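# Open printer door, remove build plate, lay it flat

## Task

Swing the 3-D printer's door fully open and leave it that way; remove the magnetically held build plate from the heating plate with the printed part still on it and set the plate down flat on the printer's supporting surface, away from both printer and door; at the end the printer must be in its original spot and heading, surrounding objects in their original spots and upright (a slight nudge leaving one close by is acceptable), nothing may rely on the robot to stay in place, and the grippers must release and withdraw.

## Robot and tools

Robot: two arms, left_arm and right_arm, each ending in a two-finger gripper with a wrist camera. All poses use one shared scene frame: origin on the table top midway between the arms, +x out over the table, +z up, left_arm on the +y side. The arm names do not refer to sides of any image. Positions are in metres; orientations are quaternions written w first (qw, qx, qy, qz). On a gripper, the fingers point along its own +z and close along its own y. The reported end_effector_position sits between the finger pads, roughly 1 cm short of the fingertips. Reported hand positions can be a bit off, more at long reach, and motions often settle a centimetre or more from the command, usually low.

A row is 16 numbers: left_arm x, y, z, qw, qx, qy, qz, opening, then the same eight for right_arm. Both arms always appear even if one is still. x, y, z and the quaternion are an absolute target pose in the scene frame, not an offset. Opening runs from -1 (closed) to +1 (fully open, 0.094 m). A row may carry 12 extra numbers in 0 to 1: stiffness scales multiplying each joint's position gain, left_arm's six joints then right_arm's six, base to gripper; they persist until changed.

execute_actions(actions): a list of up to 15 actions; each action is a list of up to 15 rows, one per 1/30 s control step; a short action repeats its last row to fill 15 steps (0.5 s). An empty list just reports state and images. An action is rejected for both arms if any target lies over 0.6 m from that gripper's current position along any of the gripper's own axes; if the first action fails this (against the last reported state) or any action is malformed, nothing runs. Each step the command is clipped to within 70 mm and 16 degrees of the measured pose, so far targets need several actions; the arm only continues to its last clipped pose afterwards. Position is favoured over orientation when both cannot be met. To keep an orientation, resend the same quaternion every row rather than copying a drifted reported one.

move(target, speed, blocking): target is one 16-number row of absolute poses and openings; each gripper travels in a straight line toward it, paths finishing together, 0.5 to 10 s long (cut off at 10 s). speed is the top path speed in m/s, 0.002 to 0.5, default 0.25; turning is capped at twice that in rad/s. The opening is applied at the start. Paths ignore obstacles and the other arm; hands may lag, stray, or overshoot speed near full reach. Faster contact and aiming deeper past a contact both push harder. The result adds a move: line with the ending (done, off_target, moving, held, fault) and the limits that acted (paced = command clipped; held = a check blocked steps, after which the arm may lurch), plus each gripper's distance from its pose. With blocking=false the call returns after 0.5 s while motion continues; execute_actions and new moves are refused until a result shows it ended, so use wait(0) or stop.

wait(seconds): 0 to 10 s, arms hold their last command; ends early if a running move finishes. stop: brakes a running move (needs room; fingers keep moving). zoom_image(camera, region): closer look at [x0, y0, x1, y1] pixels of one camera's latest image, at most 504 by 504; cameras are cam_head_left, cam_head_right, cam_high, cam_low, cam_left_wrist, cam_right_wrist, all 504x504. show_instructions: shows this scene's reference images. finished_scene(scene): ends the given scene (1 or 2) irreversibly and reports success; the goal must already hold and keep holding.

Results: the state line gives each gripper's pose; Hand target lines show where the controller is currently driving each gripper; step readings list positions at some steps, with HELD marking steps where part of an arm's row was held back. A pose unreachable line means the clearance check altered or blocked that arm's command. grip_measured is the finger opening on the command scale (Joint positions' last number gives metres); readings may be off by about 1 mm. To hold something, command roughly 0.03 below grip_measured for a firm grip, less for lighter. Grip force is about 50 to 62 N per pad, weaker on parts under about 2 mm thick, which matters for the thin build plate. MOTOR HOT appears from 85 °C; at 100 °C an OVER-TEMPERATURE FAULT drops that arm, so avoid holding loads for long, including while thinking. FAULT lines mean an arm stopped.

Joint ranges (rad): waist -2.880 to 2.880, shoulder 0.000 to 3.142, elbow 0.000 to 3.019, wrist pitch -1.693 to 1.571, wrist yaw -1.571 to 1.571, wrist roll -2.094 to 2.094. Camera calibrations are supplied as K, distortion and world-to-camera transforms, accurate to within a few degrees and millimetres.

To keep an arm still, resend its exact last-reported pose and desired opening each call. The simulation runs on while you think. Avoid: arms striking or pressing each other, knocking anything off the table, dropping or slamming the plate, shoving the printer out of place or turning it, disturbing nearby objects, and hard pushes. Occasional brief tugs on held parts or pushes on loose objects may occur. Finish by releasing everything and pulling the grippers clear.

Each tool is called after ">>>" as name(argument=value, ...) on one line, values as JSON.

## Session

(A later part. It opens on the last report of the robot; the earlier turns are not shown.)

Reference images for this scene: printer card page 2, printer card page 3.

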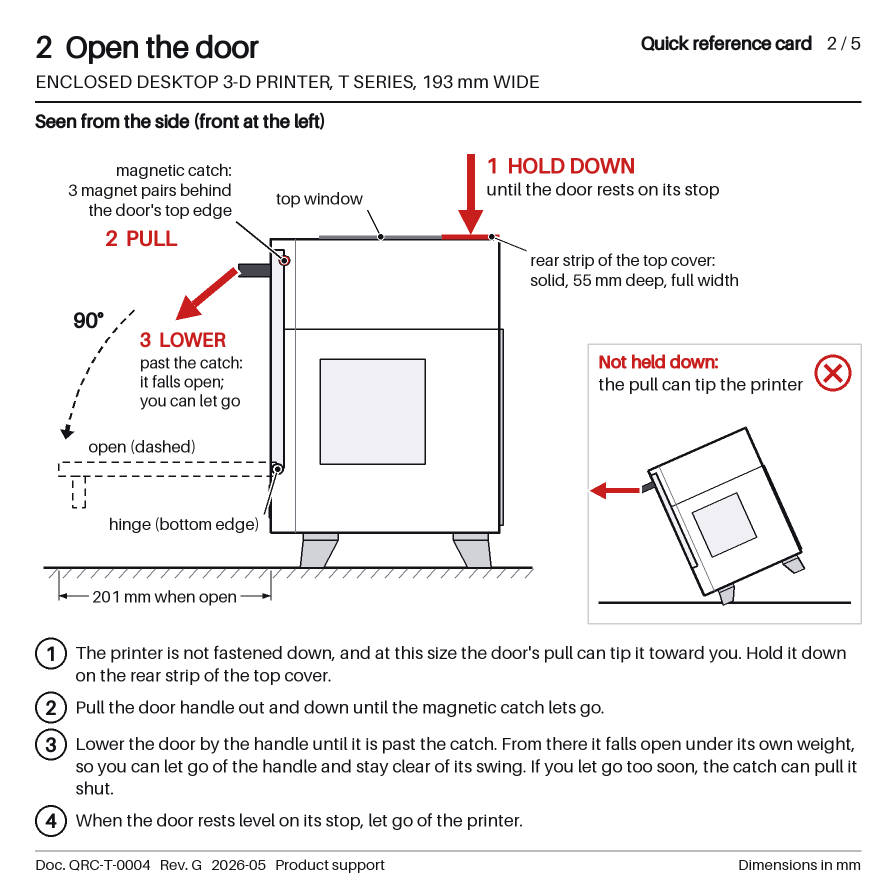

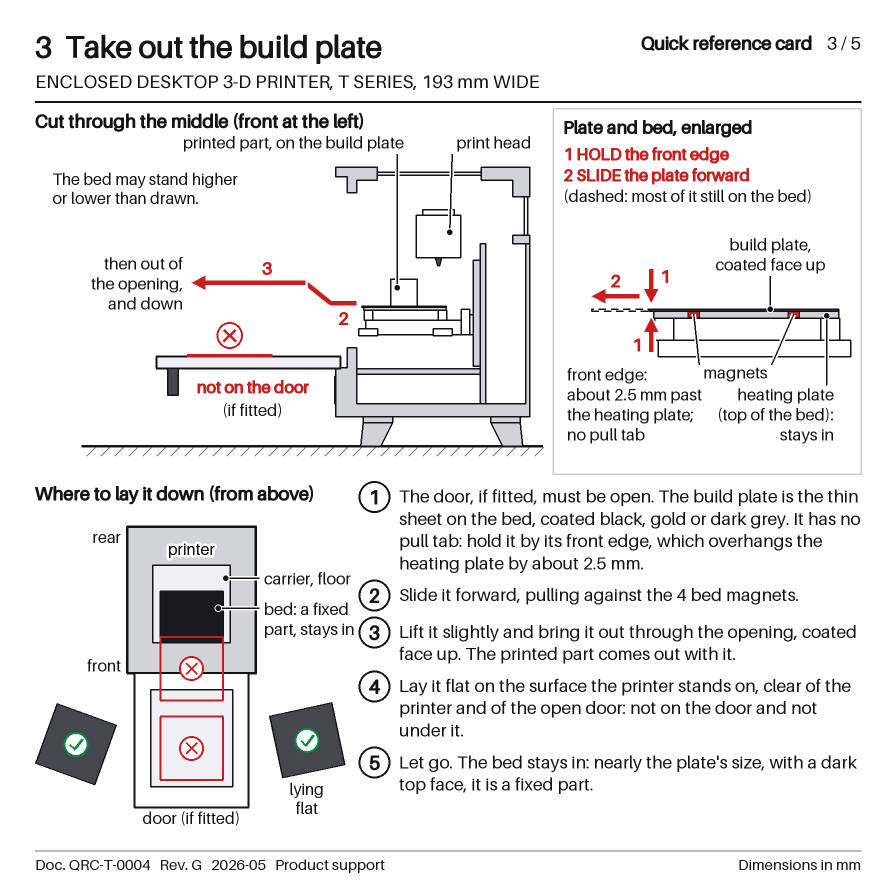

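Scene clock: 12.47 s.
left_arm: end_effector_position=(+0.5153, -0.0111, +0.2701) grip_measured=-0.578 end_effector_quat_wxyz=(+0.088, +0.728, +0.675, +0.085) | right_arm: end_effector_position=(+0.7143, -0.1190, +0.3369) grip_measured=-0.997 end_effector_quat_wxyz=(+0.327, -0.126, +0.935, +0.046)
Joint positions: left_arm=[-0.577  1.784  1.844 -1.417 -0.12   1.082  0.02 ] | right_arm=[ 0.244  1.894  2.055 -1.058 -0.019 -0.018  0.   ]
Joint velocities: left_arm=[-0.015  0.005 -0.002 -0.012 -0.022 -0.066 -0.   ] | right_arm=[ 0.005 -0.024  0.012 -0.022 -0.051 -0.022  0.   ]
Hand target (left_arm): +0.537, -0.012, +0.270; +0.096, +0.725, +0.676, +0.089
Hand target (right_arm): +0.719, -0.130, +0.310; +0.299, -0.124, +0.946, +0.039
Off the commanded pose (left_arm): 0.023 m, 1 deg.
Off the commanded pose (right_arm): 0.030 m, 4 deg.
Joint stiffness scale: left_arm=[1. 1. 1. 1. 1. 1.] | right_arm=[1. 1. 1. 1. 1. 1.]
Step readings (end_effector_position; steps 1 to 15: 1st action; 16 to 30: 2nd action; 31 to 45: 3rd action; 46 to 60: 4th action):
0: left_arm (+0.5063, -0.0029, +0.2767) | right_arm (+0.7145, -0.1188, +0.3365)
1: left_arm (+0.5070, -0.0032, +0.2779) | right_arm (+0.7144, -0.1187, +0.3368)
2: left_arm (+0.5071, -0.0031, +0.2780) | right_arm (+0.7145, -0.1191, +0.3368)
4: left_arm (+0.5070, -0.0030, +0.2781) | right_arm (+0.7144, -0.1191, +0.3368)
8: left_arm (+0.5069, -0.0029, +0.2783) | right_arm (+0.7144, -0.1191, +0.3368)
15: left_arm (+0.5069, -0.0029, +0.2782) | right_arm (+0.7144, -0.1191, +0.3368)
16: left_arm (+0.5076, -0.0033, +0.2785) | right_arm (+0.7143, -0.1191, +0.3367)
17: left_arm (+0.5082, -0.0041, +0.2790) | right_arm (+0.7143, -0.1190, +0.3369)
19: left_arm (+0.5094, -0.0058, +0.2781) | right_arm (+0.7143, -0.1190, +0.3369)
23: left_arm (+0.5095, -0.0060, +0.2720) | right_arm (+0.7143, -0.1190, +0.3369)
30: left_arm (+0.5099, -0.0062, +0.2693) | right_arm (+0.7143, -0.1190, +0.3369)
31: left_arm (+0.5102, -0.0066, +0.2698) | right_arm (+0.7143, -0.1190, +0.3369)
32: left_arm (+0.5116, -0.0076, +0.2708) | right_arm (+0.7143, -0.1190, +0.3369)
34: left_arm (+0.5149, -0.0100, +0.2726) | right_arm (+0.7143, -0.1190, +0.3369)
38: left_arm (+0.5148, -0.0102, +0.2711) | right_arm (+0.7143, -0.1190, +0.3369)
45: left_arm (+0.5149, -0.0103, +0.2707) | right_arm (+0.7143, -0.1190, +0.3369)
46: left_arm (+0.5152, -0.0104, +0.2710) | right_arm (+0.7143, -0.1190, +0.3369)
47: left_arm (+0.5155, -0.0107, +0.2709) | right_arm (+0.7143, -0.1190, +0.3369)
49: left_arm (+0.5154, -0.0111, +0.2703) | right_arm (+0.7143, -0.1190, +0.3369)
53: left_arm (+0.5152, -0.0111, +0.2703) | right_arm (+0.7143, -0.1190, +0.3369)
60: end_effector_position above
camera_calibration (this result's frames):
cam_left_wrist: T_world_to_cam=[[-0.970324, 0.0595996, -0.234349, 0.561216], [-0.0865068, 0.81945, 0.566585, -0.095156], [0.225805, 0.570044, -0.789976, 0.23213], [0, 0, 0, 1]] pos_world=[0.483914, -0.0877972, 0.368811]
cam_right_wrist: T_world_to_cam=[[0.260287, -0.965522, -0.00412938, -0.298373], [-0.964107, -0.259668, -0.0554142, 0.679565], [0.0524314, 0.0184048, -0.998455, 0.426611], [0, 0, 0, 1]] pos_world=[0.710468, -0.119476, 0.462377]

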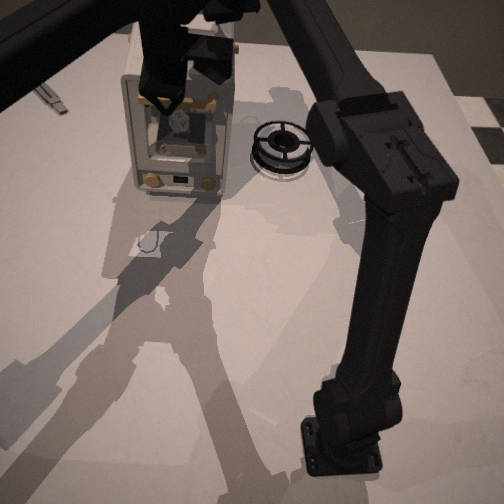

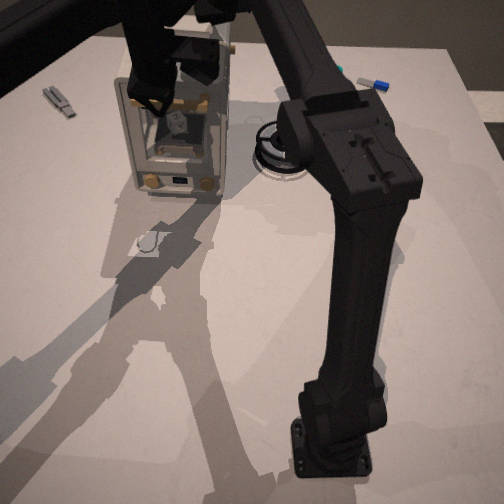

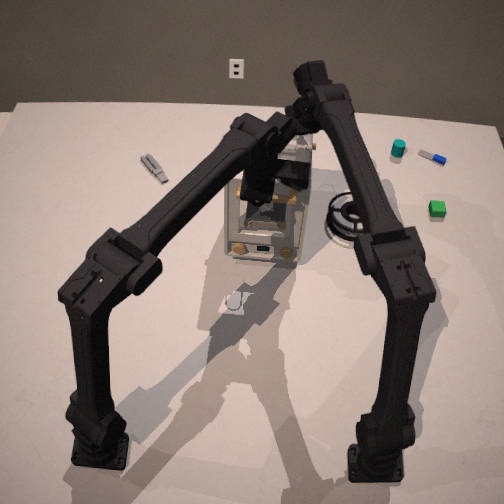

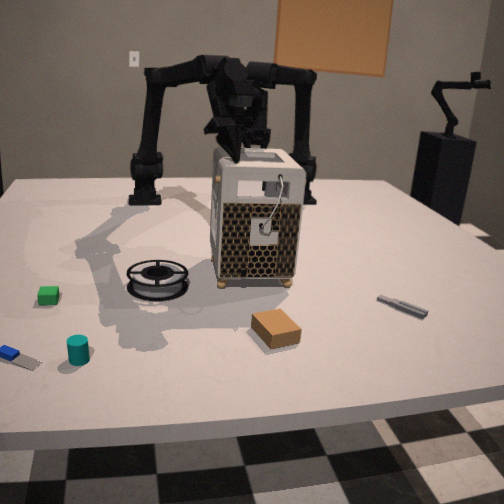

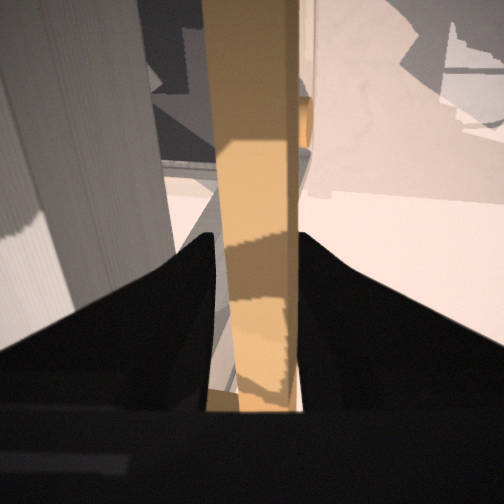

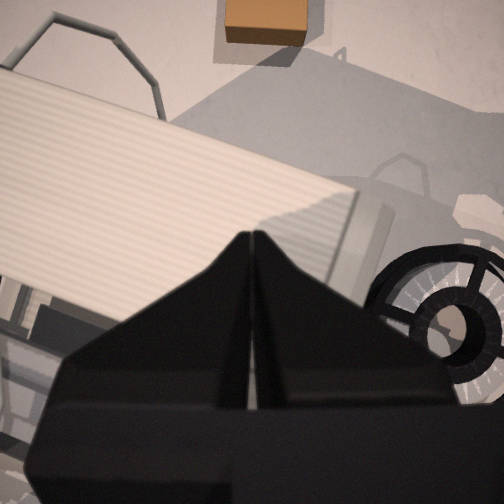

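>>> move(target=[0.515,-0.012,0.272,0.0954,0.7251,0.6761,0.089,-0.58,0.715,-0.105,0.365,0.298,-0.124,0.946,0.039,-1], speed=0.08)

>>> move(target=[0.515,-0.012,0.272,0.0954,0.7251,0.6761,0.089,-0.58,0.712,-0.05,0.35,0.296,-0.165,0.94,0.052,-1], speed=0.08)

Scene clock: 13.87 s.
left_arm: end_effector_position=(+0.5145, -0.0103, +0.2681) grip_measured=-0.578 end_effector_quat_wxyz=(+0.086, +0.728, +0.675, +0.085) | right_arm: end_effector_position=(+0.7100, -0.1091, +0.3607) grip_measured=-0.997 end_effector_quat_wxyz=(+0.297, -0.126, +0.946, +0.039)
Joint positions: left_arm=[-0.577  1.783  1.838 -1.416 -0.122  1.082  0.02 ] | right_arm=[ 0.263  1.96   2.245 -1.248  0.    -0.001  0.   ]
Joint velocities: left_arm=[-0.005 -0.005 -0.007  0.002 -0.007 -0.095  0.   ] | right_arm=[ 0.005 -0.034 -0.007  0.007 -0.022 -0.037  0.001]
Hand target (left_arm): +0.515, -0.012, +0.272; +0.095, +0.725, +0.676, +0.089
Hand target (right_arm): +0.715, -0.105, +0.365; +0.298, -0.124, +0.946, +0.039
Off the commanded pose (left_arm): 0.004 m, 1 deg.
Off the commanded pose (right_arm): 0.008 m, 0 deg.
Joint stiffness scale: left_arm=[1. 1. 1. 1. 1. 1.] | right_arm=[1. 1. 1. 1. 1. 1.]
move: done
camera_calibration (this result's frames):
cam_left_wrist: T_world_to_cam=[[-0.970856, 0.0600597, -0.232014, 0.559655], [-0.0855962, 0.817345, 0.569755, -0.0961698], [0.223855, 0.57301, -0.788384, 0.23088], [0, 0, 0, 1]] pos_world=[0.483429, -0.0873055, 0.366663]
cam_right_wrist: T_world_to_cam=[[0.254671, -0.967027, 0.00122847, -0.285673], [-0.966979, -0.254645, 0.0103602, 0.658144], [-0.0097058, -0.00382636, -0.999946, 0.492651], [0, 0, 0, 1]] pos_world=[0.713946, -0.106775, 0.486157]

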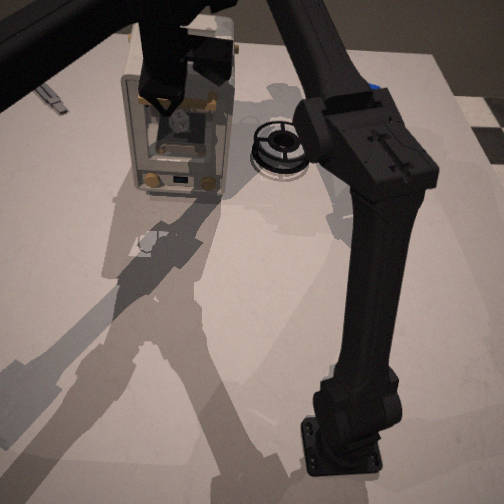

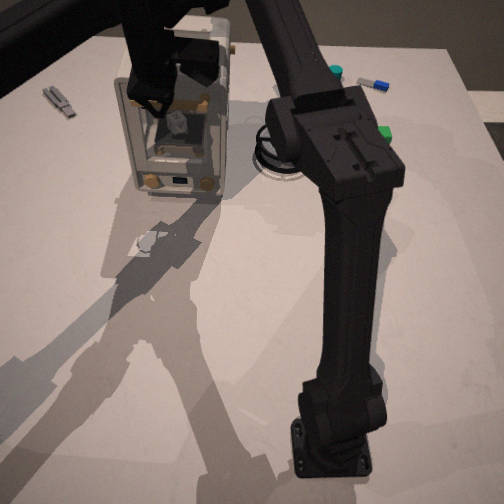

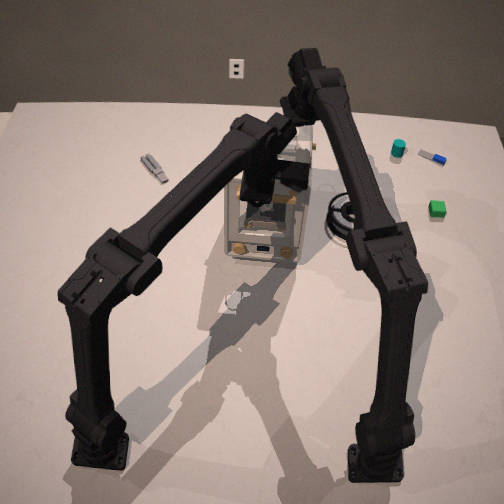

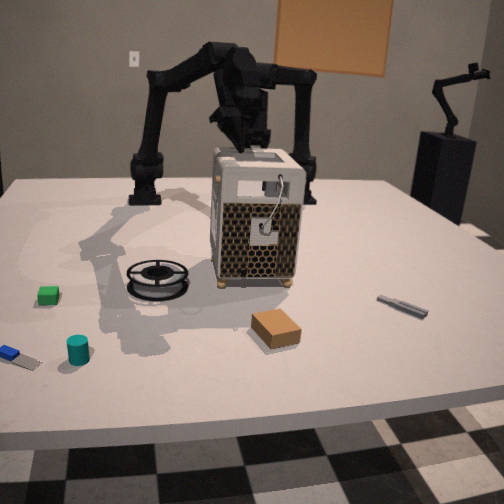

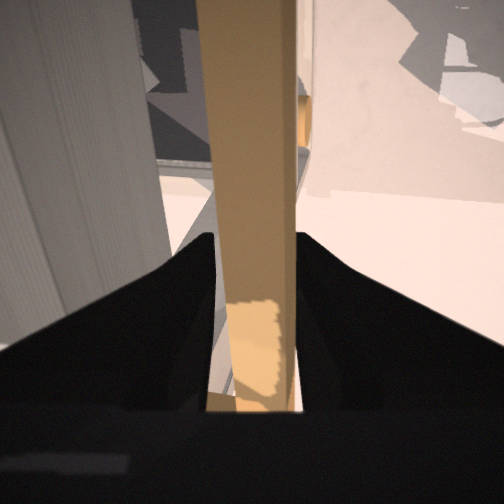

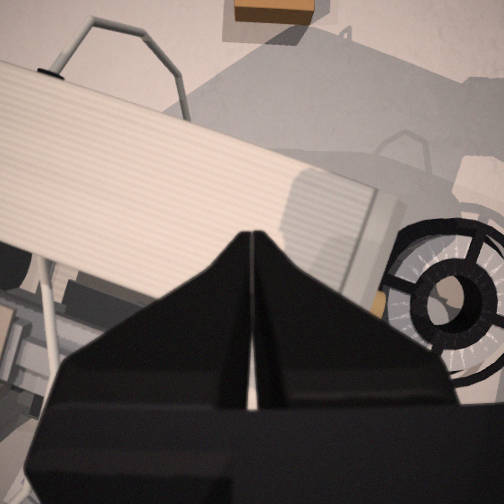

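Scene clock: 15.10 s.
left_arm: end_effector_position=(+0.5146, -0.0103, +0.2682) grip_measured=-0.578 end_effector_quat_wxyz=(+0.086, +0.728, +0.675, +0.085) | right_arm: end_effector_position=(+0.7059, -0.0553, +0.3420) grip_measured=-0.997 end_effector_quat_wxyz=(+0.286, -0.160, +0.943, +0.050)
Joint positions: left_arm=[-0.577  1.783  1.838 -1.415 -0.123  1.082  0.02 ] | right_arm=[ 0.333  2.003  2.269 -1.248 -0.004 -0.002  0.   ]
Joint velocities: left_arm=[ 0.005 -0.005  0.002  0.002  0.022 -0.007 -0.   ] | right_arm=[-0.005 -0.015  0.007 -0.002 -0.022  0.022 -0.001]
Hand target (left_arm): +0.515, -0.012, +0.272; +0.095, +0.725, +0.676, +0.089
Hand target (right_arm): +0.712, -0.050, +0.350; +0.296, -0.165, +0.939, +0.053
Off the commanded pose (left_arm): 0.004 m, 1 deg.
Off the commanded pose (right_arm): 0.011 m, 1 deg.
Joint stiffness scale: left_arm=[1. 1. 1. 1. 1. 1.] | right_arm=[1. 1. 1. 1. 1. 1.]
move: off_target (right_arm)
camera_calibration (this result's frames):
cam_left_wrist: T_world_to_cam=[[-0.970763, 0.0596259, -0.232517, 0.55985], [-0.0862597, 0.817299, 0.569721, -0.0958304], [0.224006, 0.573121, -0.78826, 0.230764], [0, 0, 0, 1]] pos_world=[0.483523, -0.0873151, 0.366674]
cam_right_wrist: T_world_to_cam=[[0.324194, -0.945989, -0.00162325, -0.279477], [-0.945576, -0.324102, 0.0290611, 0.642776], [-0.0280175, -0.00788652, -0.999576, 0.48674], [0, 0, 0, 1]] pos_world=[0.712035, -0.0522188, 0.4674]

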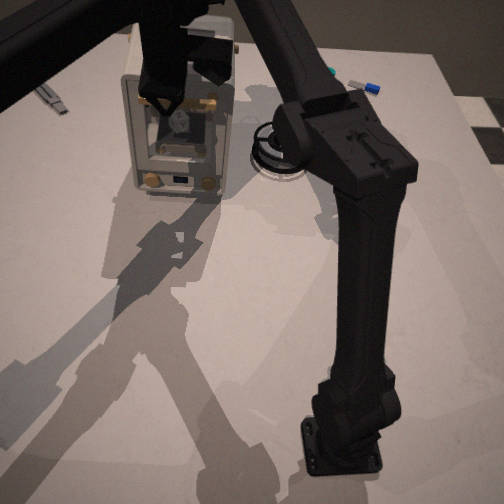

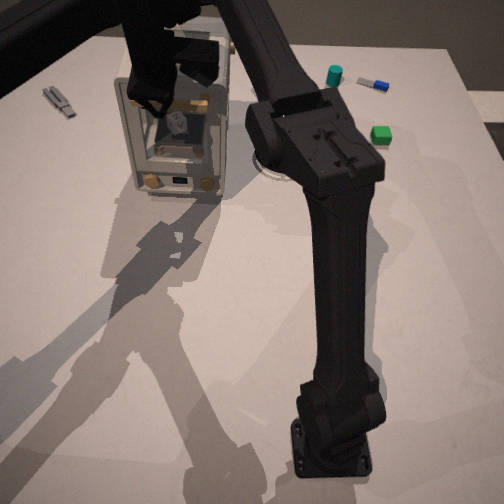

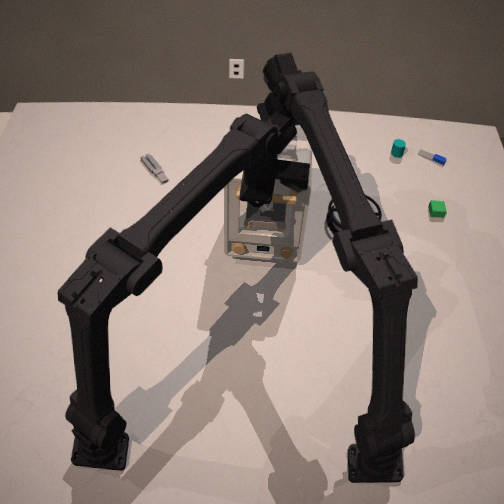

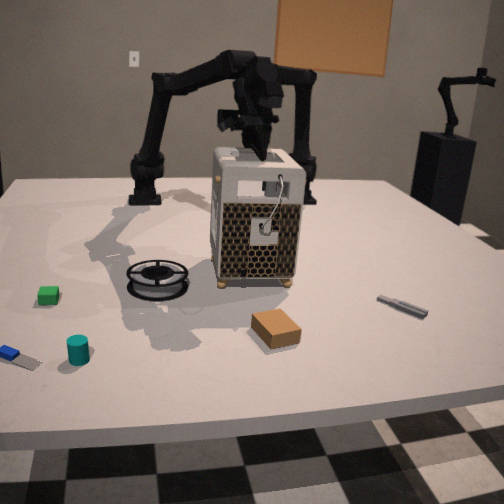

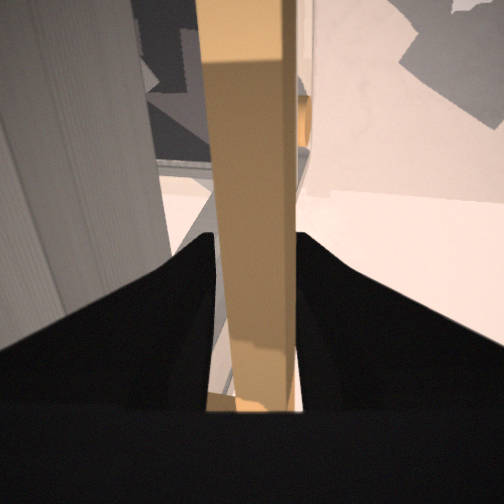

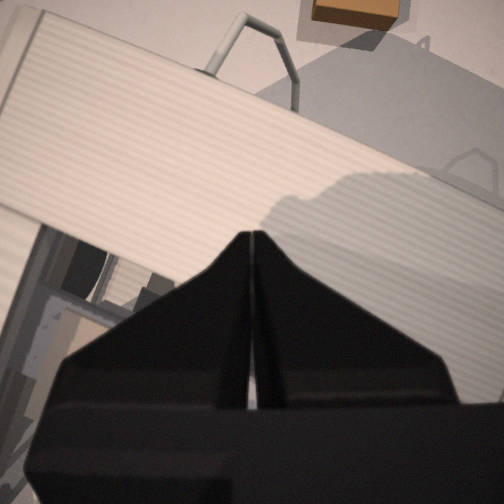

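>>> execute_actions(actions=[[[0.505,-0.014,0.276,0.0954,0.7251,0.6761,0.089,-0.58,0.716,-0.055,0.315,0.296,-0.165,0.94,0.052,-1]],[[0.495,-0.016,0.274,0.0954,0.7251,0.6761,0.089,-0.58,0.72,-0.058,0.295,0.296,-0.165,0.94,0.052,-1]],[[0.485,-0.02,0.272,0.0954,0.7251,0.6761,0.089,-0.58,0.724,-0.062,0.28,0.296,-0.165,0.94,0.052,-1]],[[0.475,-0.024,0.27,0.0954,0.7251,0.6761,0.089,-0.58,0.728,-0.065,0.275,0.296,-0.165,0.94,0.052,-1]],[[0.465,-0.027,0.268,0.0954,0.7251,0.6761,0.089,-0.58,0.728,-0.065,0.275,0.296,-0.165,0.94,0.052,-1]]])

Scene clock: 17.80 s.
left_arm: end_effector_position=(+0.4949, -0.0101, +0.2649) grip_measured=-0.578 end_effector_quat_wxyz=(+0.104, +0.706, +0.693, +0.102) | right_arm: end_effector_position=(+0.7051, -0.0554, +0.3404) grip_measured=-0.997 end_effector_quat_wxyz=(+0.289, -0.160, +0.943, +0.050)
Joint positions: left_arm=[-0.606  1.712  1.726 -1.34  -0.16   1.004  0.02 ] | right_arm=[ 0.333  1.993  2.247 -1.231 -0.004 -0.002  0.   ]
Joint velocities: left_arm=[ 0.005  0.005 -0.017  0.022  0.066 -0.007 -0.   ] | right_arm=[-0.005 -0.005 -0.002  0.007  0.022 -0.037 -0.   ]
Hand target (left_arm): +0.466, -0.026, +0.268; +0.095, +0.725, +0.676, +0.090
Hand target (right_arm): +0.706, -0.055, +0.338; +0.286, -0.160, +0.944, +0.050
Off the commanded pose (left_arm): 0.034 m, 3 deg.
Off the commanded pose (right_arm): 0.070 m, 1 deg; position clipped at the last step of the last action.
Joint stiffness scale: left_arm=[1. 1. 1. 1. 1. 1.] | right_arm=[1. 1. 1. 1. 1. 1.]
Step readings (end_effector_position; steps 1 to 15: 1st action; 16 to 30: 2nd action; 31 to 45: 3rd action; 46 to 60: 4th action; 61 to 75: 5th action):
0: left_arm (+0.5146, -0.0103, +0.2682) | right_arm (+0.7059, -0.0553, +0.3420)
1: left_arm (+0.5146, -0.0103, +0.2682) | right_arm (+0.7059, -0.0553, +0.3420) HELD left_arm right_arm
2: left_arm (+0.5146, -0.0103, +0.2682) | right_arm (+0.7059, -0.0553, +0.3420) HELD left_arm right_arm
4: left_arm (+0.5146, -0.0103, +0.2682) | right_arm (+0.7059, -0.0553, +0.3420) HELD left_arm right_arm
8: left_arm (+0.5146, -0.0103, +0.2682) | right_arm (+0.7059, -0.0553, +0.3420) HELD left_arm right_arm
15: left_arm (+0.5146, -0.0103, +0.2682) | right_arm (+0.7059, -0.0553, +0.3420) HELD left_arm right_arm
16: left_arm (+0.5146, -0.0103, +0.2682) | right_arm (+0.7059, -0.0553, +0.3420) HELD left_arm right_arm
17: left_arm (+0.5146, -0.0103, +0.2682) | right_arm (+0.7059, -0.0553, +0.3420) HELD left_arm right_arm
19: left_arm (+0.5146, -0.0103, +0.2682) | right_arm (+0.7059, -0.0553, +0.3420) HELD left_arm right_arm
23: left_arm (+0.5146, -0.0103, +0.2682) | right_arm (+0.7059, -0.0553, +0.3420) HELD left_arm right_arm
30: left_arm (+0.5146, -0.0103, +0.2682) | right_arm (+0.7059, -0.0553, +0.3420) HELD left_arm right_arm
31: left_arm (+0.5140, -0.0100, +0.2676) | right_arm (+0.7059, -0.0553, +0.3420) HELD right_arm
32: left_arm (+0.5117, -0.0090, +0.2661) | right_arm (+0.7059, -0.0553, +0.3420) HELD right_arm
34: left_arm (+0.5079, -0.0074, +0.2643) | right_arm (+0.7059, -0.0553, +0.3420) HELD right_arm
38: left_arm (+0.5067, -0.0072, +0.2650) | right_arm (+0.7059, -0.0553, +0.3420) HELD right_arm
45: left_arm (+0.5068, -0.0073, +0.2650) | right_arm (+0.7059, -0.0553, +0.3420) HELD right_arm
46: left_arm (+0.5063, -0.0075, +0.2646) | right_arm (+0.7059, -0.0553, +0.3420) HELD right_arm
47: left_arm (+0.5060, -0.0076, +0.2648) | right_arm (+0.7059, -0.0553, +0.3420) HELD right_arm
49: left_arm (+0.5051, -0.0077, +0.2649) | right_arm (+0.7059, -0.0553, +0.3420) HELD right_arm
53: left_arm (+0.5028, -0.0083, +0.2648) | right_arm (+0.7059, -0.0553, +0.3420) HELD right_arm
60: left_arm (+0.5026, -0.0084, +0.2648) | right_arm (+0.7059, -0.0553, +0.3420) HELD right_arm
61: left_arm (+0.5022, -0.0084, +0.2643) | right_arm (+0.7059, -0.0553, +0.3420) HELD right_arm
62: left_arm (+0.5036, -0.0081, +0.2650) | right_arm (+0.7060, -0.0552, +0.3405) HELD left_arm
64: left_arm (+0.5032, -0.0082, +0.2651) | right_arm (+0.7055, -0.0553, +0.3388) HELD right_arm
68: left_arm (+0.4992, -0.0088, +0.2649) | right_arm (+0.7051, -0.0554, +0.3404) HELD right_arm
75: end_effector_position above HELD right_arm
HELD left_arm: steps 1 to 30 and 62 to 63.
HELD right_arm: steps 1 to 61 and 64 to 75.
pose unreachable (left arm): on one or more control steps of this call, first in action 0 (counted from 0), this arm could not follow its commanded pose, so it was not sent that pose on those steps. It may still have moved: this result reports where it is.
cause: the commanded pose would bring a part of the arm too close to another arm (this arm's wrist (the part past joint 4) and the other arm's forearm (the part past joint 3)).
pose unreachable (right arm): on one or more control steps of this call, first in action 0 (counted from 0), this arm could not follow its commanded pose, so it was not sent that pose on those steps. On the call's last step it was still not sent that pose. It may still have moved: this result reports where it is.
cause: the commanded pose would bring a part of the arm too close to another arm (this arm's forearm (the part past joint 3) and the other arm's wrist (the part past joint 4)).
camera_calibration (this result's frames):
cam_left_wrist: T_world_to_cam=[[-0.960149, 0.0041129, -0.279458, 0.546561], [-0.15821, 0.816268, 0.555586, -0.056442], [0.230398, 0.577658, -0.783089, 0.228027], [0, 0, 0, 1]] pos_world=[0.463313, -0.0878977, 0.362664]
cam_right_wrist: T_world_to_cam=[[0.324905, -0.945744, -0.00205939, -0.279691], [-0.945464, -0.324861, 0.0237219, 0.64367], [-0.0231039, -0.0057603, -0.999716, 0.481812], [0, 0, 0, 1]] pos_world=[0.710572, -0.0526377, 0.46583]

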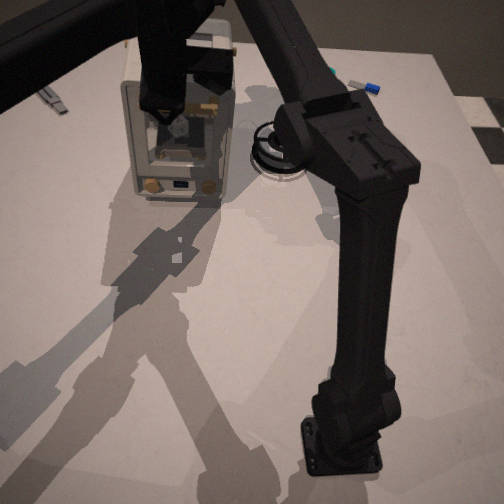

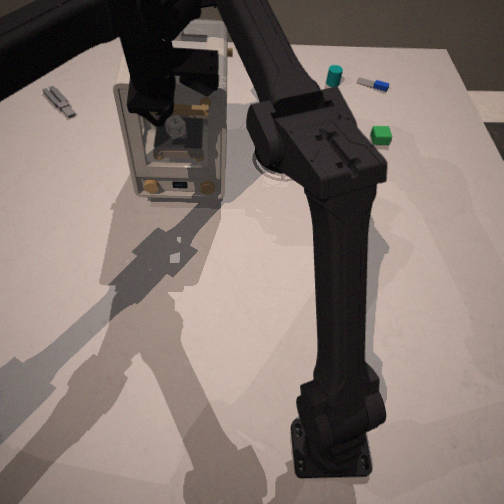

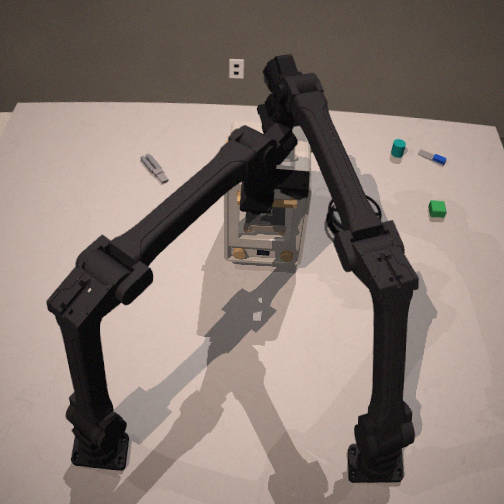

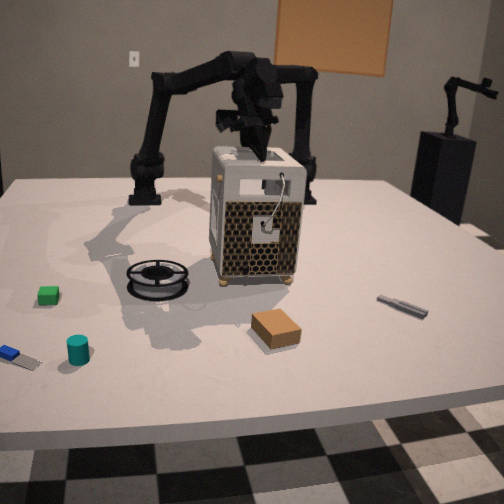

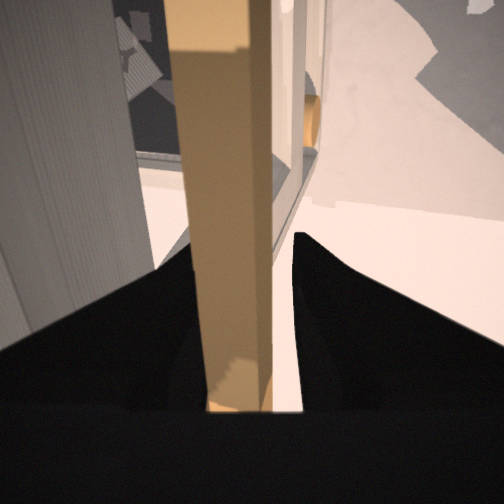

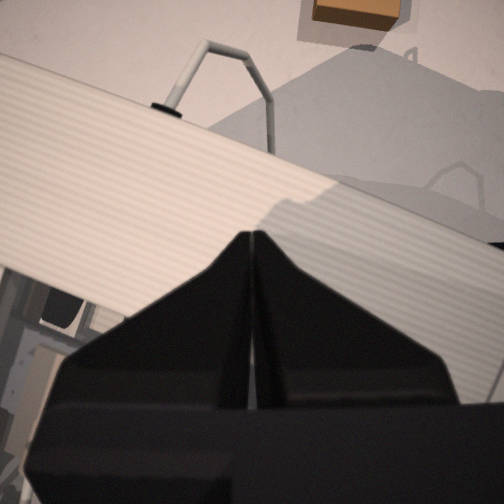

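>>> execute_actions(actions=[[[0.49,-0.012,0.27,0.0954,0.7251,0.6761,0.089,-0.58,0.71,-0.075,0.37,0.296,-0.165,0.94,0.052,-1]],[[0.505,-0.01,0.275,0.0954,0.7251,0.6761,0.089,-0.58,0.71,-0.11,0.38,0.298,-0.124,0.946,0.039,-1]],[[0.517,-0.01,0.275,0.0954,0.7251,0.6761,0.089,-0.58,0.71,-0.13,0.38,0.298,-0.124,0.946,0.039,-1]],[[0.527,-0.012,0.275,0.0954,0.7251,0.6761,0.089,-0.58,0.71,-0.13,0.38,0.298,-0.124,0.946,0.039,-1]],[[0.535,-0.013,0.275,0.0954,0.7251,0.6761,0.089,-0.58,0.71,-0.13,0.38,0.298,-0.124,0.946,0.039,-1]],[[0.542,-0.014,0.275,0.0954,0.7251,0.6761,0.089,-0.58,0.71,-0.13,0.38,0.298,-0.124,0.946,0.039,-1]]])

Scene clock: 21.07 s.
left_arm: end_effector_position=(+0.5082, -0.0126, +0.2730) grip_measured=-0.579 end_effector_quat_wxyz=(+0.077, +0.729, +0.675, +0.079) | right_arm: end_effector_position=(+0.7131, -0.1287, +0.3749) grip_measured=-0.997 end_effector_quat_wxyz=(+0.298, -0.120, +0.946, +0.038)
Joint positions: left_arm=[-0.584  1.787  1.859 -1.454 -0.116  1.075  0.02 ] | right_arm=[ 0.234  1.966  2.293 -1.286 -0.012 -0.016  0.   ]
Joint velocities: left_arm=[-0.015  0.005 -0.007  0.002 -0.095 -0.037 -0.001] | right_arm=[-0.005 -0.005  0.007  0.007  0.051  0.022 -0.001]
Hand target (left_arm): +0.540, -0.012, +0.275; +0.096, +0.725, +0.676, +0.089
Hand target (right_arm): +0.710, -0.130, +0.380; +0.298, -0.124, +0.946, +0.039
Off the commanded pose (left_arm): 0.034 m, 2 deg.
Off the commanded pose (right_arm): 0.006 m, 0 deg.
Joint stiffness scale: left_arm=[1. 1. 1. 1. 1. 1.] | right_arm=[1. 1. 1. 1. 1. 1.]
Step readings (end_effector_position; steps 1 to 15: 1st action; 16 to 30: 2nd action; 31 to 45: 3rd action; 46 to 60: 4th action; 61 to 75: 5th action; 76 to 90: 6th action):
0: left_arm (+0.4949, -0.0101, +0.2649) | right_arm (+0.7051, -0.0554, +0.3404)
1: left_arm (+0.4952, -0.0097, +0.2648) | right_arm (+0.7048, -0.0554, +0.3403)
2: left_arm (+0.4953, -0.0096, +0.2647) | right_arm (+0.7039, -0.0555, +0.3410)
4: left_arm (+0.4953, -0.0096, +0.2647) | right_arm (+0.7018, -0.0582, +0.3423)
8: left_arm (+0.4953, -0.0096, +0.2647) | right_arm (+0.7051, -0.0685, +0.3527)
15: left_arm (+0.4953, -0.0096, +0.2647) | right_arm (+0.7077, -0.0766, +0.3578)
16: left_arm (+0.4962, -0.0093, +0.2661) | right_arm (+0.7079, -0.0785, +0.3575)
17: left_arm (+0.4965, -0.0093, +0.2671) | right_arm (+0.7079, -0.0806, +0.3574)
19: left_arm (+0.4957, -0.0082, +0.2703) | right_arm (+0.7087, -0.0872, +0.3580)
23: left_arm (+0.4949, -0.0079, +0.2736) | right_arm (+0.7118, -0.1024, +0.3602)
30: left_arm (+0.4947, -0.0078, +0.2736) | right_arm (+0.7133, -0.1105, +0.3614)
31: left_arm (+0.4953, -0.0079, +0.2741) | right_arm (+0.7132, -0.1107, +0.3619)
32: left_arm (+0.4967, -0.0087, +0.2750) | right_arm (+0.7130, -0.1110, +0.3621)
34: left_arm (+0.4992, -0.0095, +0.2760) | right_arm (+0.7132, -0.1147, +0.3643)
38: left_arm (+0.4992, -0.0094, +0.2749) | right_arm (+0.7136, -0.1241, +0.3703)
45: left_arm (+0.4992, -0.0094, +0.2748) | right_arm (+0.7131, -0.1288, +0.3749)
46: left_arm (+0.4997, -0.0096, +0.2751) | right_arm (+0.7131, -0.1288, +0.3749)
47: left_arm (+0.4999, -0.0101, +0.2753) | right_arm (+0.7131, -0.1288, +0.3749)
49: left_arm (+0.5000, -0.0104, +0.2742) | right_arm (+0.7131, -0.1287, +0.3749)
53: left_arm (+0.5004, -0.0110, +0.2727) | right_arm (+0.7131, -0.1287, +0.3749)
60: left_arm (+0.5003, -0.0111, +0.2726) | right_arm (+0.7131, -0.1287, +0.3749)
61: left_arm (+0.5005, -0.0113, +0.2730) | right_arm (+0.7131, -0.1287, +0.3749)
62: left_arm (+0.5005, -0.0114, +0.2728) | right_arm (+0.7131, -0.1287, +0.3749)
64: left_arm (+0.5007, -0.0115, +0.2727) | right_arm (+0.7131, -0.1287, +0.3749)
68: left_arm (+0.5011, -0.0115, +0.2728) | right_arm (+0.7131, -0.1287, +0.3749)
75: left_arm (+0.5010, -0.0114, +0.2728) | right_arm (+0.7131, -0.1287, +0.3749)
76: left_arm (+0.5013, -0.0114, +0.2731) | right_arm (+0.7131, -0.1287, +0.3749)
77: left_arm (+0.5016, -0.0114, +0.2729) | right_arm (+0.7131, -0.1287, +0.3749)
79: left_arm (+0.5034, -0.0118, +0.2729) | right_arm (+0.7131, -0.1287, +0.3749)
83: left_arm (+0.5075, -0.0124, +0.2729) | right_arm (+0.7131, -0.1287, +0.3749)
90: end_effector_position above
camera_calibration (this result's frames):
cam_left_wrist: T_world_to_cam=[[-0.975401, 0.0624984, -0.211391, 0.55148], [-0.072491, 0.814686, 0.575353, -0.105871], [0.208176, 0.576524, -0.790116, 0.245953], [0, 0, 0, 1]] pos_world=[0.479038, -0.0900127, 0.371822]
cam_right_wrist: T_world_to_cam=[[0.244436, -0.969665, -0.0002494, -0.29791], [-0.969642, -0.244432, 0.00683235, 0.660499], [-0.00668605, -0.00142824, -0.999977, 0.504984], [0, 0, 0, 1]] pos_world=[0.716644, -0.126705, 0.500385]

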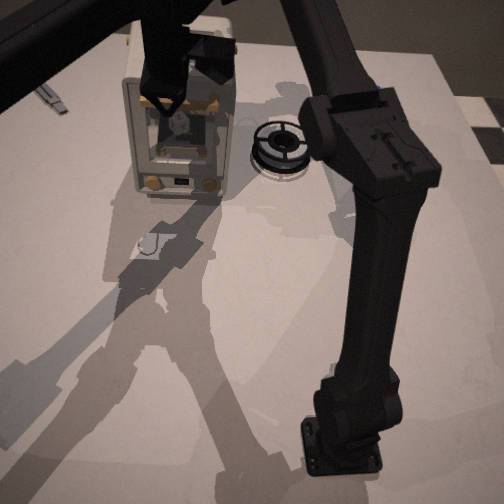

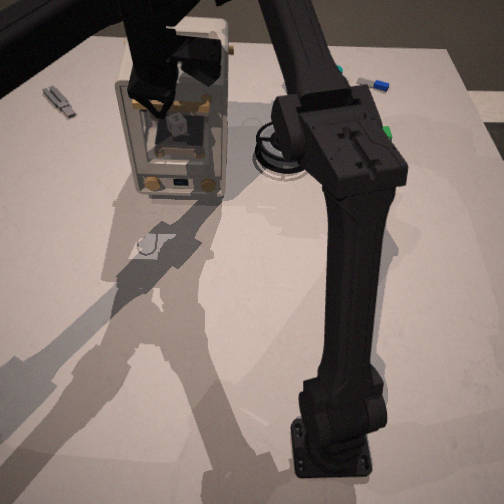

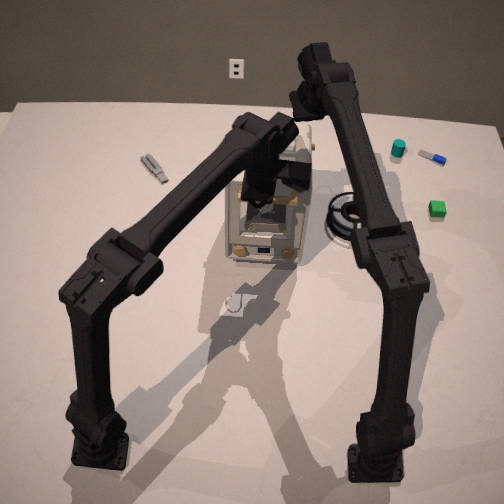

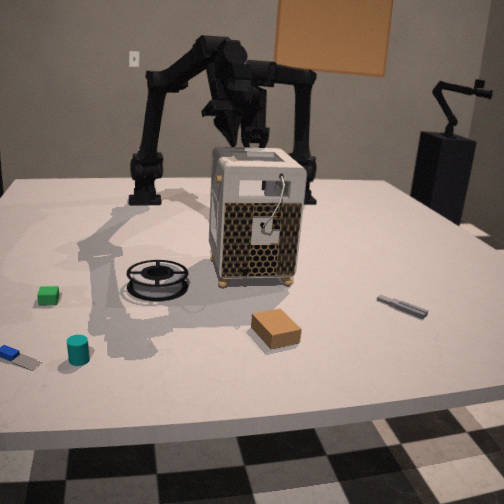

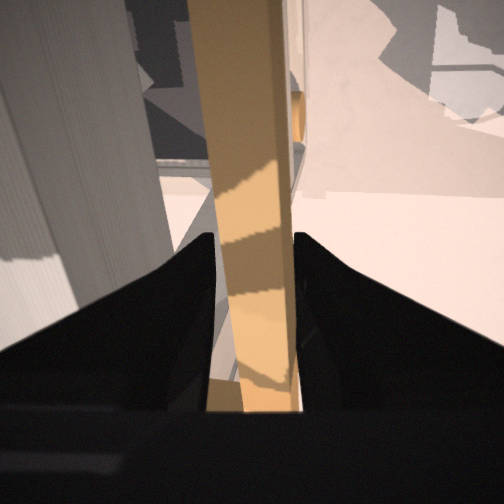

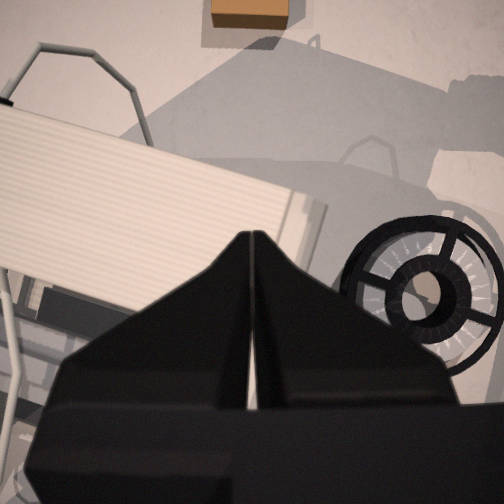

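>>> execute_actions(actions=[[[0.549,-0.018,0.275,0.0954,0.7251,0.6761,0.089,-0.58,0.71,-0.13,0.38,0.298,-0.124,0.946,0.039,-1]],[[0.556,-0.021,0.275,0.0954,0.7251,0.6761,0.089,-0.58,0.71,-0.13,0.38,0.298,-0.124,0.946,0.039,-1]],[[0.53,-0.021,0.275,0.0954,0.7251,0.6761,0.089,-0.5,0.71,-0.13,0.38,0.298,-0.124,0.946,0.039,-1]]])

Scene clock: 22.83 s.
left_arm: end_effector_position=(+0.5217, -0.0188, +0.2726) grip_measured=-0.503 end_effector_quat_wxyz=(+0.080, +0.727, +0.677, +0.080) | right_arm: end_effector_position=(+0.7131, -0.1287, +0.3749) grip_measured=-0.997 end_effector_quat_wxyz=(+0.298, -0.120, +0.946, +0.038)
Joint positions: left_arm=[-0.581  1.826  1.912 -1.462 -0.117  1.073  0.023] | right_arm=[ 0.234  1.966  2.293 -1.286 -0.012 -0.016  0.   ]
Joint velocities: left_arm=[-0.015 -0.005 -0.022 -0.007 -0.022 -0.007  0.   ] | right_arm=[-0.024 -0.005 -0.002  0.002 -0.007  0.022  0.001]
Hand target (left_arm): +0.530, -0.021, +0.275; +0.095, +0.725, +0.676, +0.089
Hand target (right_arm): +0.710, -0.130, +0.380; +0.298, -0.124, +0.946, +0.039
Off the commanded pose (left_arm): 0.009 m, 2 deg.
Off the commanded pose (right_arm): 0.006 m, 0 deg.
Joint stiffness scale: left_arm=[1. 1. 1. 1. 1. 1.] | right_arm=[1. 1. 1. 1. 1. 1.]
Step readings (end_effector_position; steps 1 to 15: 1st action; 16 to 30: 2nd action; 31 to 45: 3rd action):
0: left_arm (+0.5082, -0.0126, +0.2730) | right_arm (+0.7131, -0.1287, +0.3749)
1: left_arm (+0.5085, -0.0129, +0.2731) | right_arm (+0.7131, -0.1287, +0.3749)
2: left_arm (+0.5088, -0.0130, +0.2730) | right_arm (+0.7131, -0.1287, +0.3749)
4: left_arm (+0.5107, -0.0141, +0.2730) | right_arm (+0.7131, -0.1287, +0.3749)
8: left_arm (+0.5151, -0.0156, +0.2732) | right_arm (+0.7131, -0.1287, +0.3749)
15: left_arm (+0.5160, -0.0159, +0.2731) | right_arm (+0.7131, -0.1287, +0.3749)
16: left_arm (+0.5164, -0.0161, +0.2733) | right_arm (+0.7131, -0.1287, +0.3749)
17: left_arm (+0.5166, -0.0162, +0.2732) | right_arm (+0.7131, -0.1287, +0.3749)
19: left_arm (+0.5185, -0.0172, +0.2733) | right_arm (+0.7131, -0.1287, +0.3749)
23: left_arm (+0.5223, -0.0189, +0.2734) | right_arm (+0.7131, -0.1287, +0.3749)
30: left_arm (+0.5231, -0.0191, +0.2734) | right_arm (+0.7131, -0.1287, +0.3749)
31: left_arm (+0.5222, -0.0186, +0.2725) | right_arm (+0.7131, -0.1287, +0.3749)
32: left_arm (+0.5215, -0.0187, +0.2727) | right_arm (+0.7131, -0.1287, +0.3749)
34: left_arm (+0.5216, -0.0188, +0.2725) | right_arm (+0.7131, -0.1287, +0.3749)
38: left_arm (+0.5216, -0.0188, +0.2726) | right_arm (+0.7131, -0.1287, +0.3749)
45: end_effector_position above
camera_calibration (this result's frames):
cam_left_wrist: T_world_to_cam=[[-0.974617, 0.0565655, -0.216614, 0.565861], [-0.0798967, 0.815963, 0.572557, -0.0949055], [0.209136, 0.575331, -0.790732, 0.246064], [0, 0, 0, 1]] pos_world=[0.492454, -0.096137, 0.371483]
cam_right_wrist: T_world_to_cam=[[0.244436, -0.969665, -0.0002494, -0.29791], [-0.969642, -0.244432, 0.00683235, 0.660499], [-0.00668605, -0.00142824, -0.999977, 0.504984], [0, 0, 0, 1]] pos_world=[0.716644, -0.126705, 0.500385]

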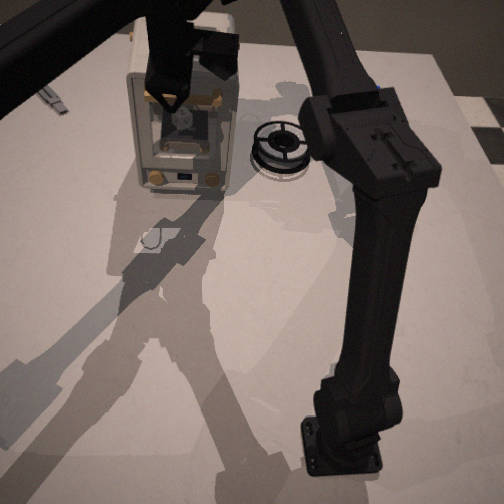

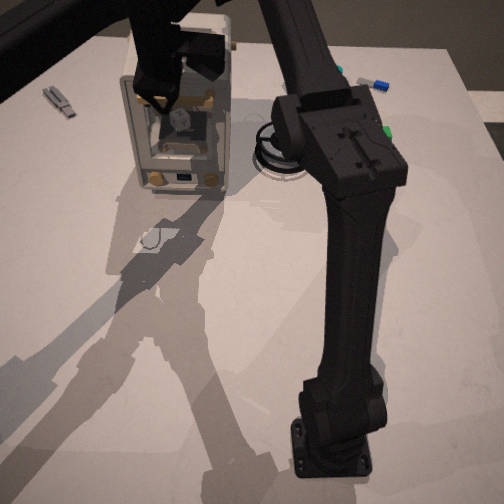

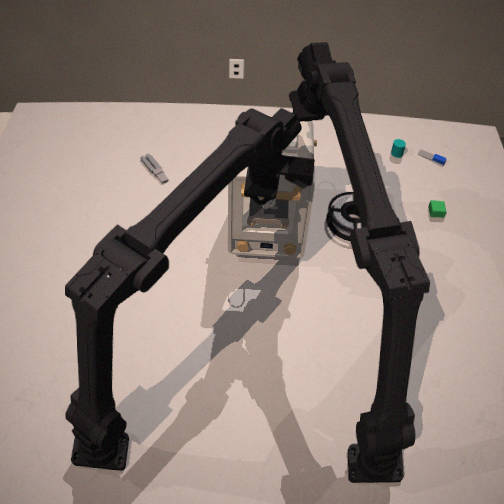

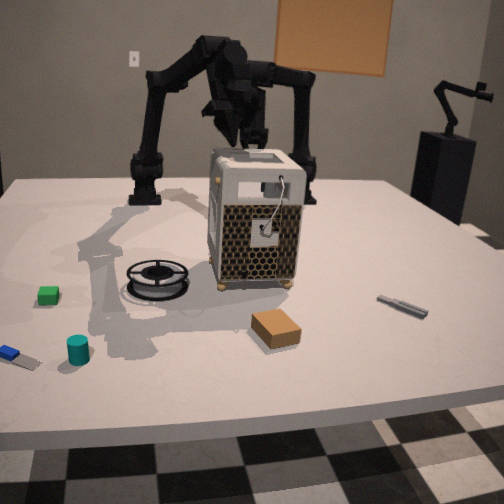

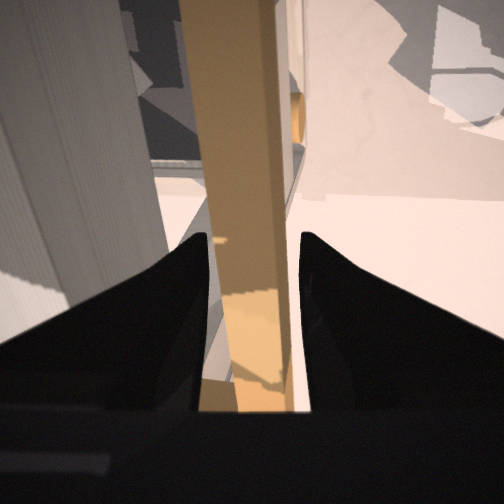

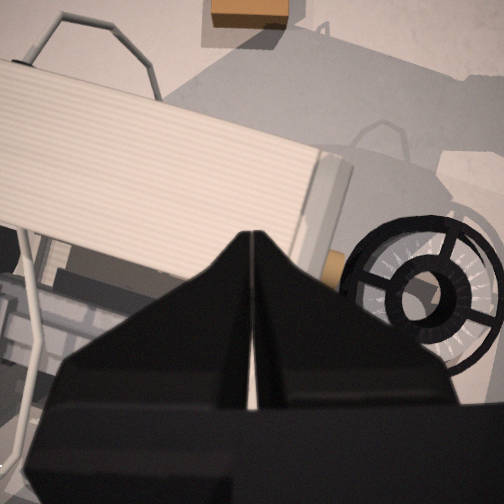

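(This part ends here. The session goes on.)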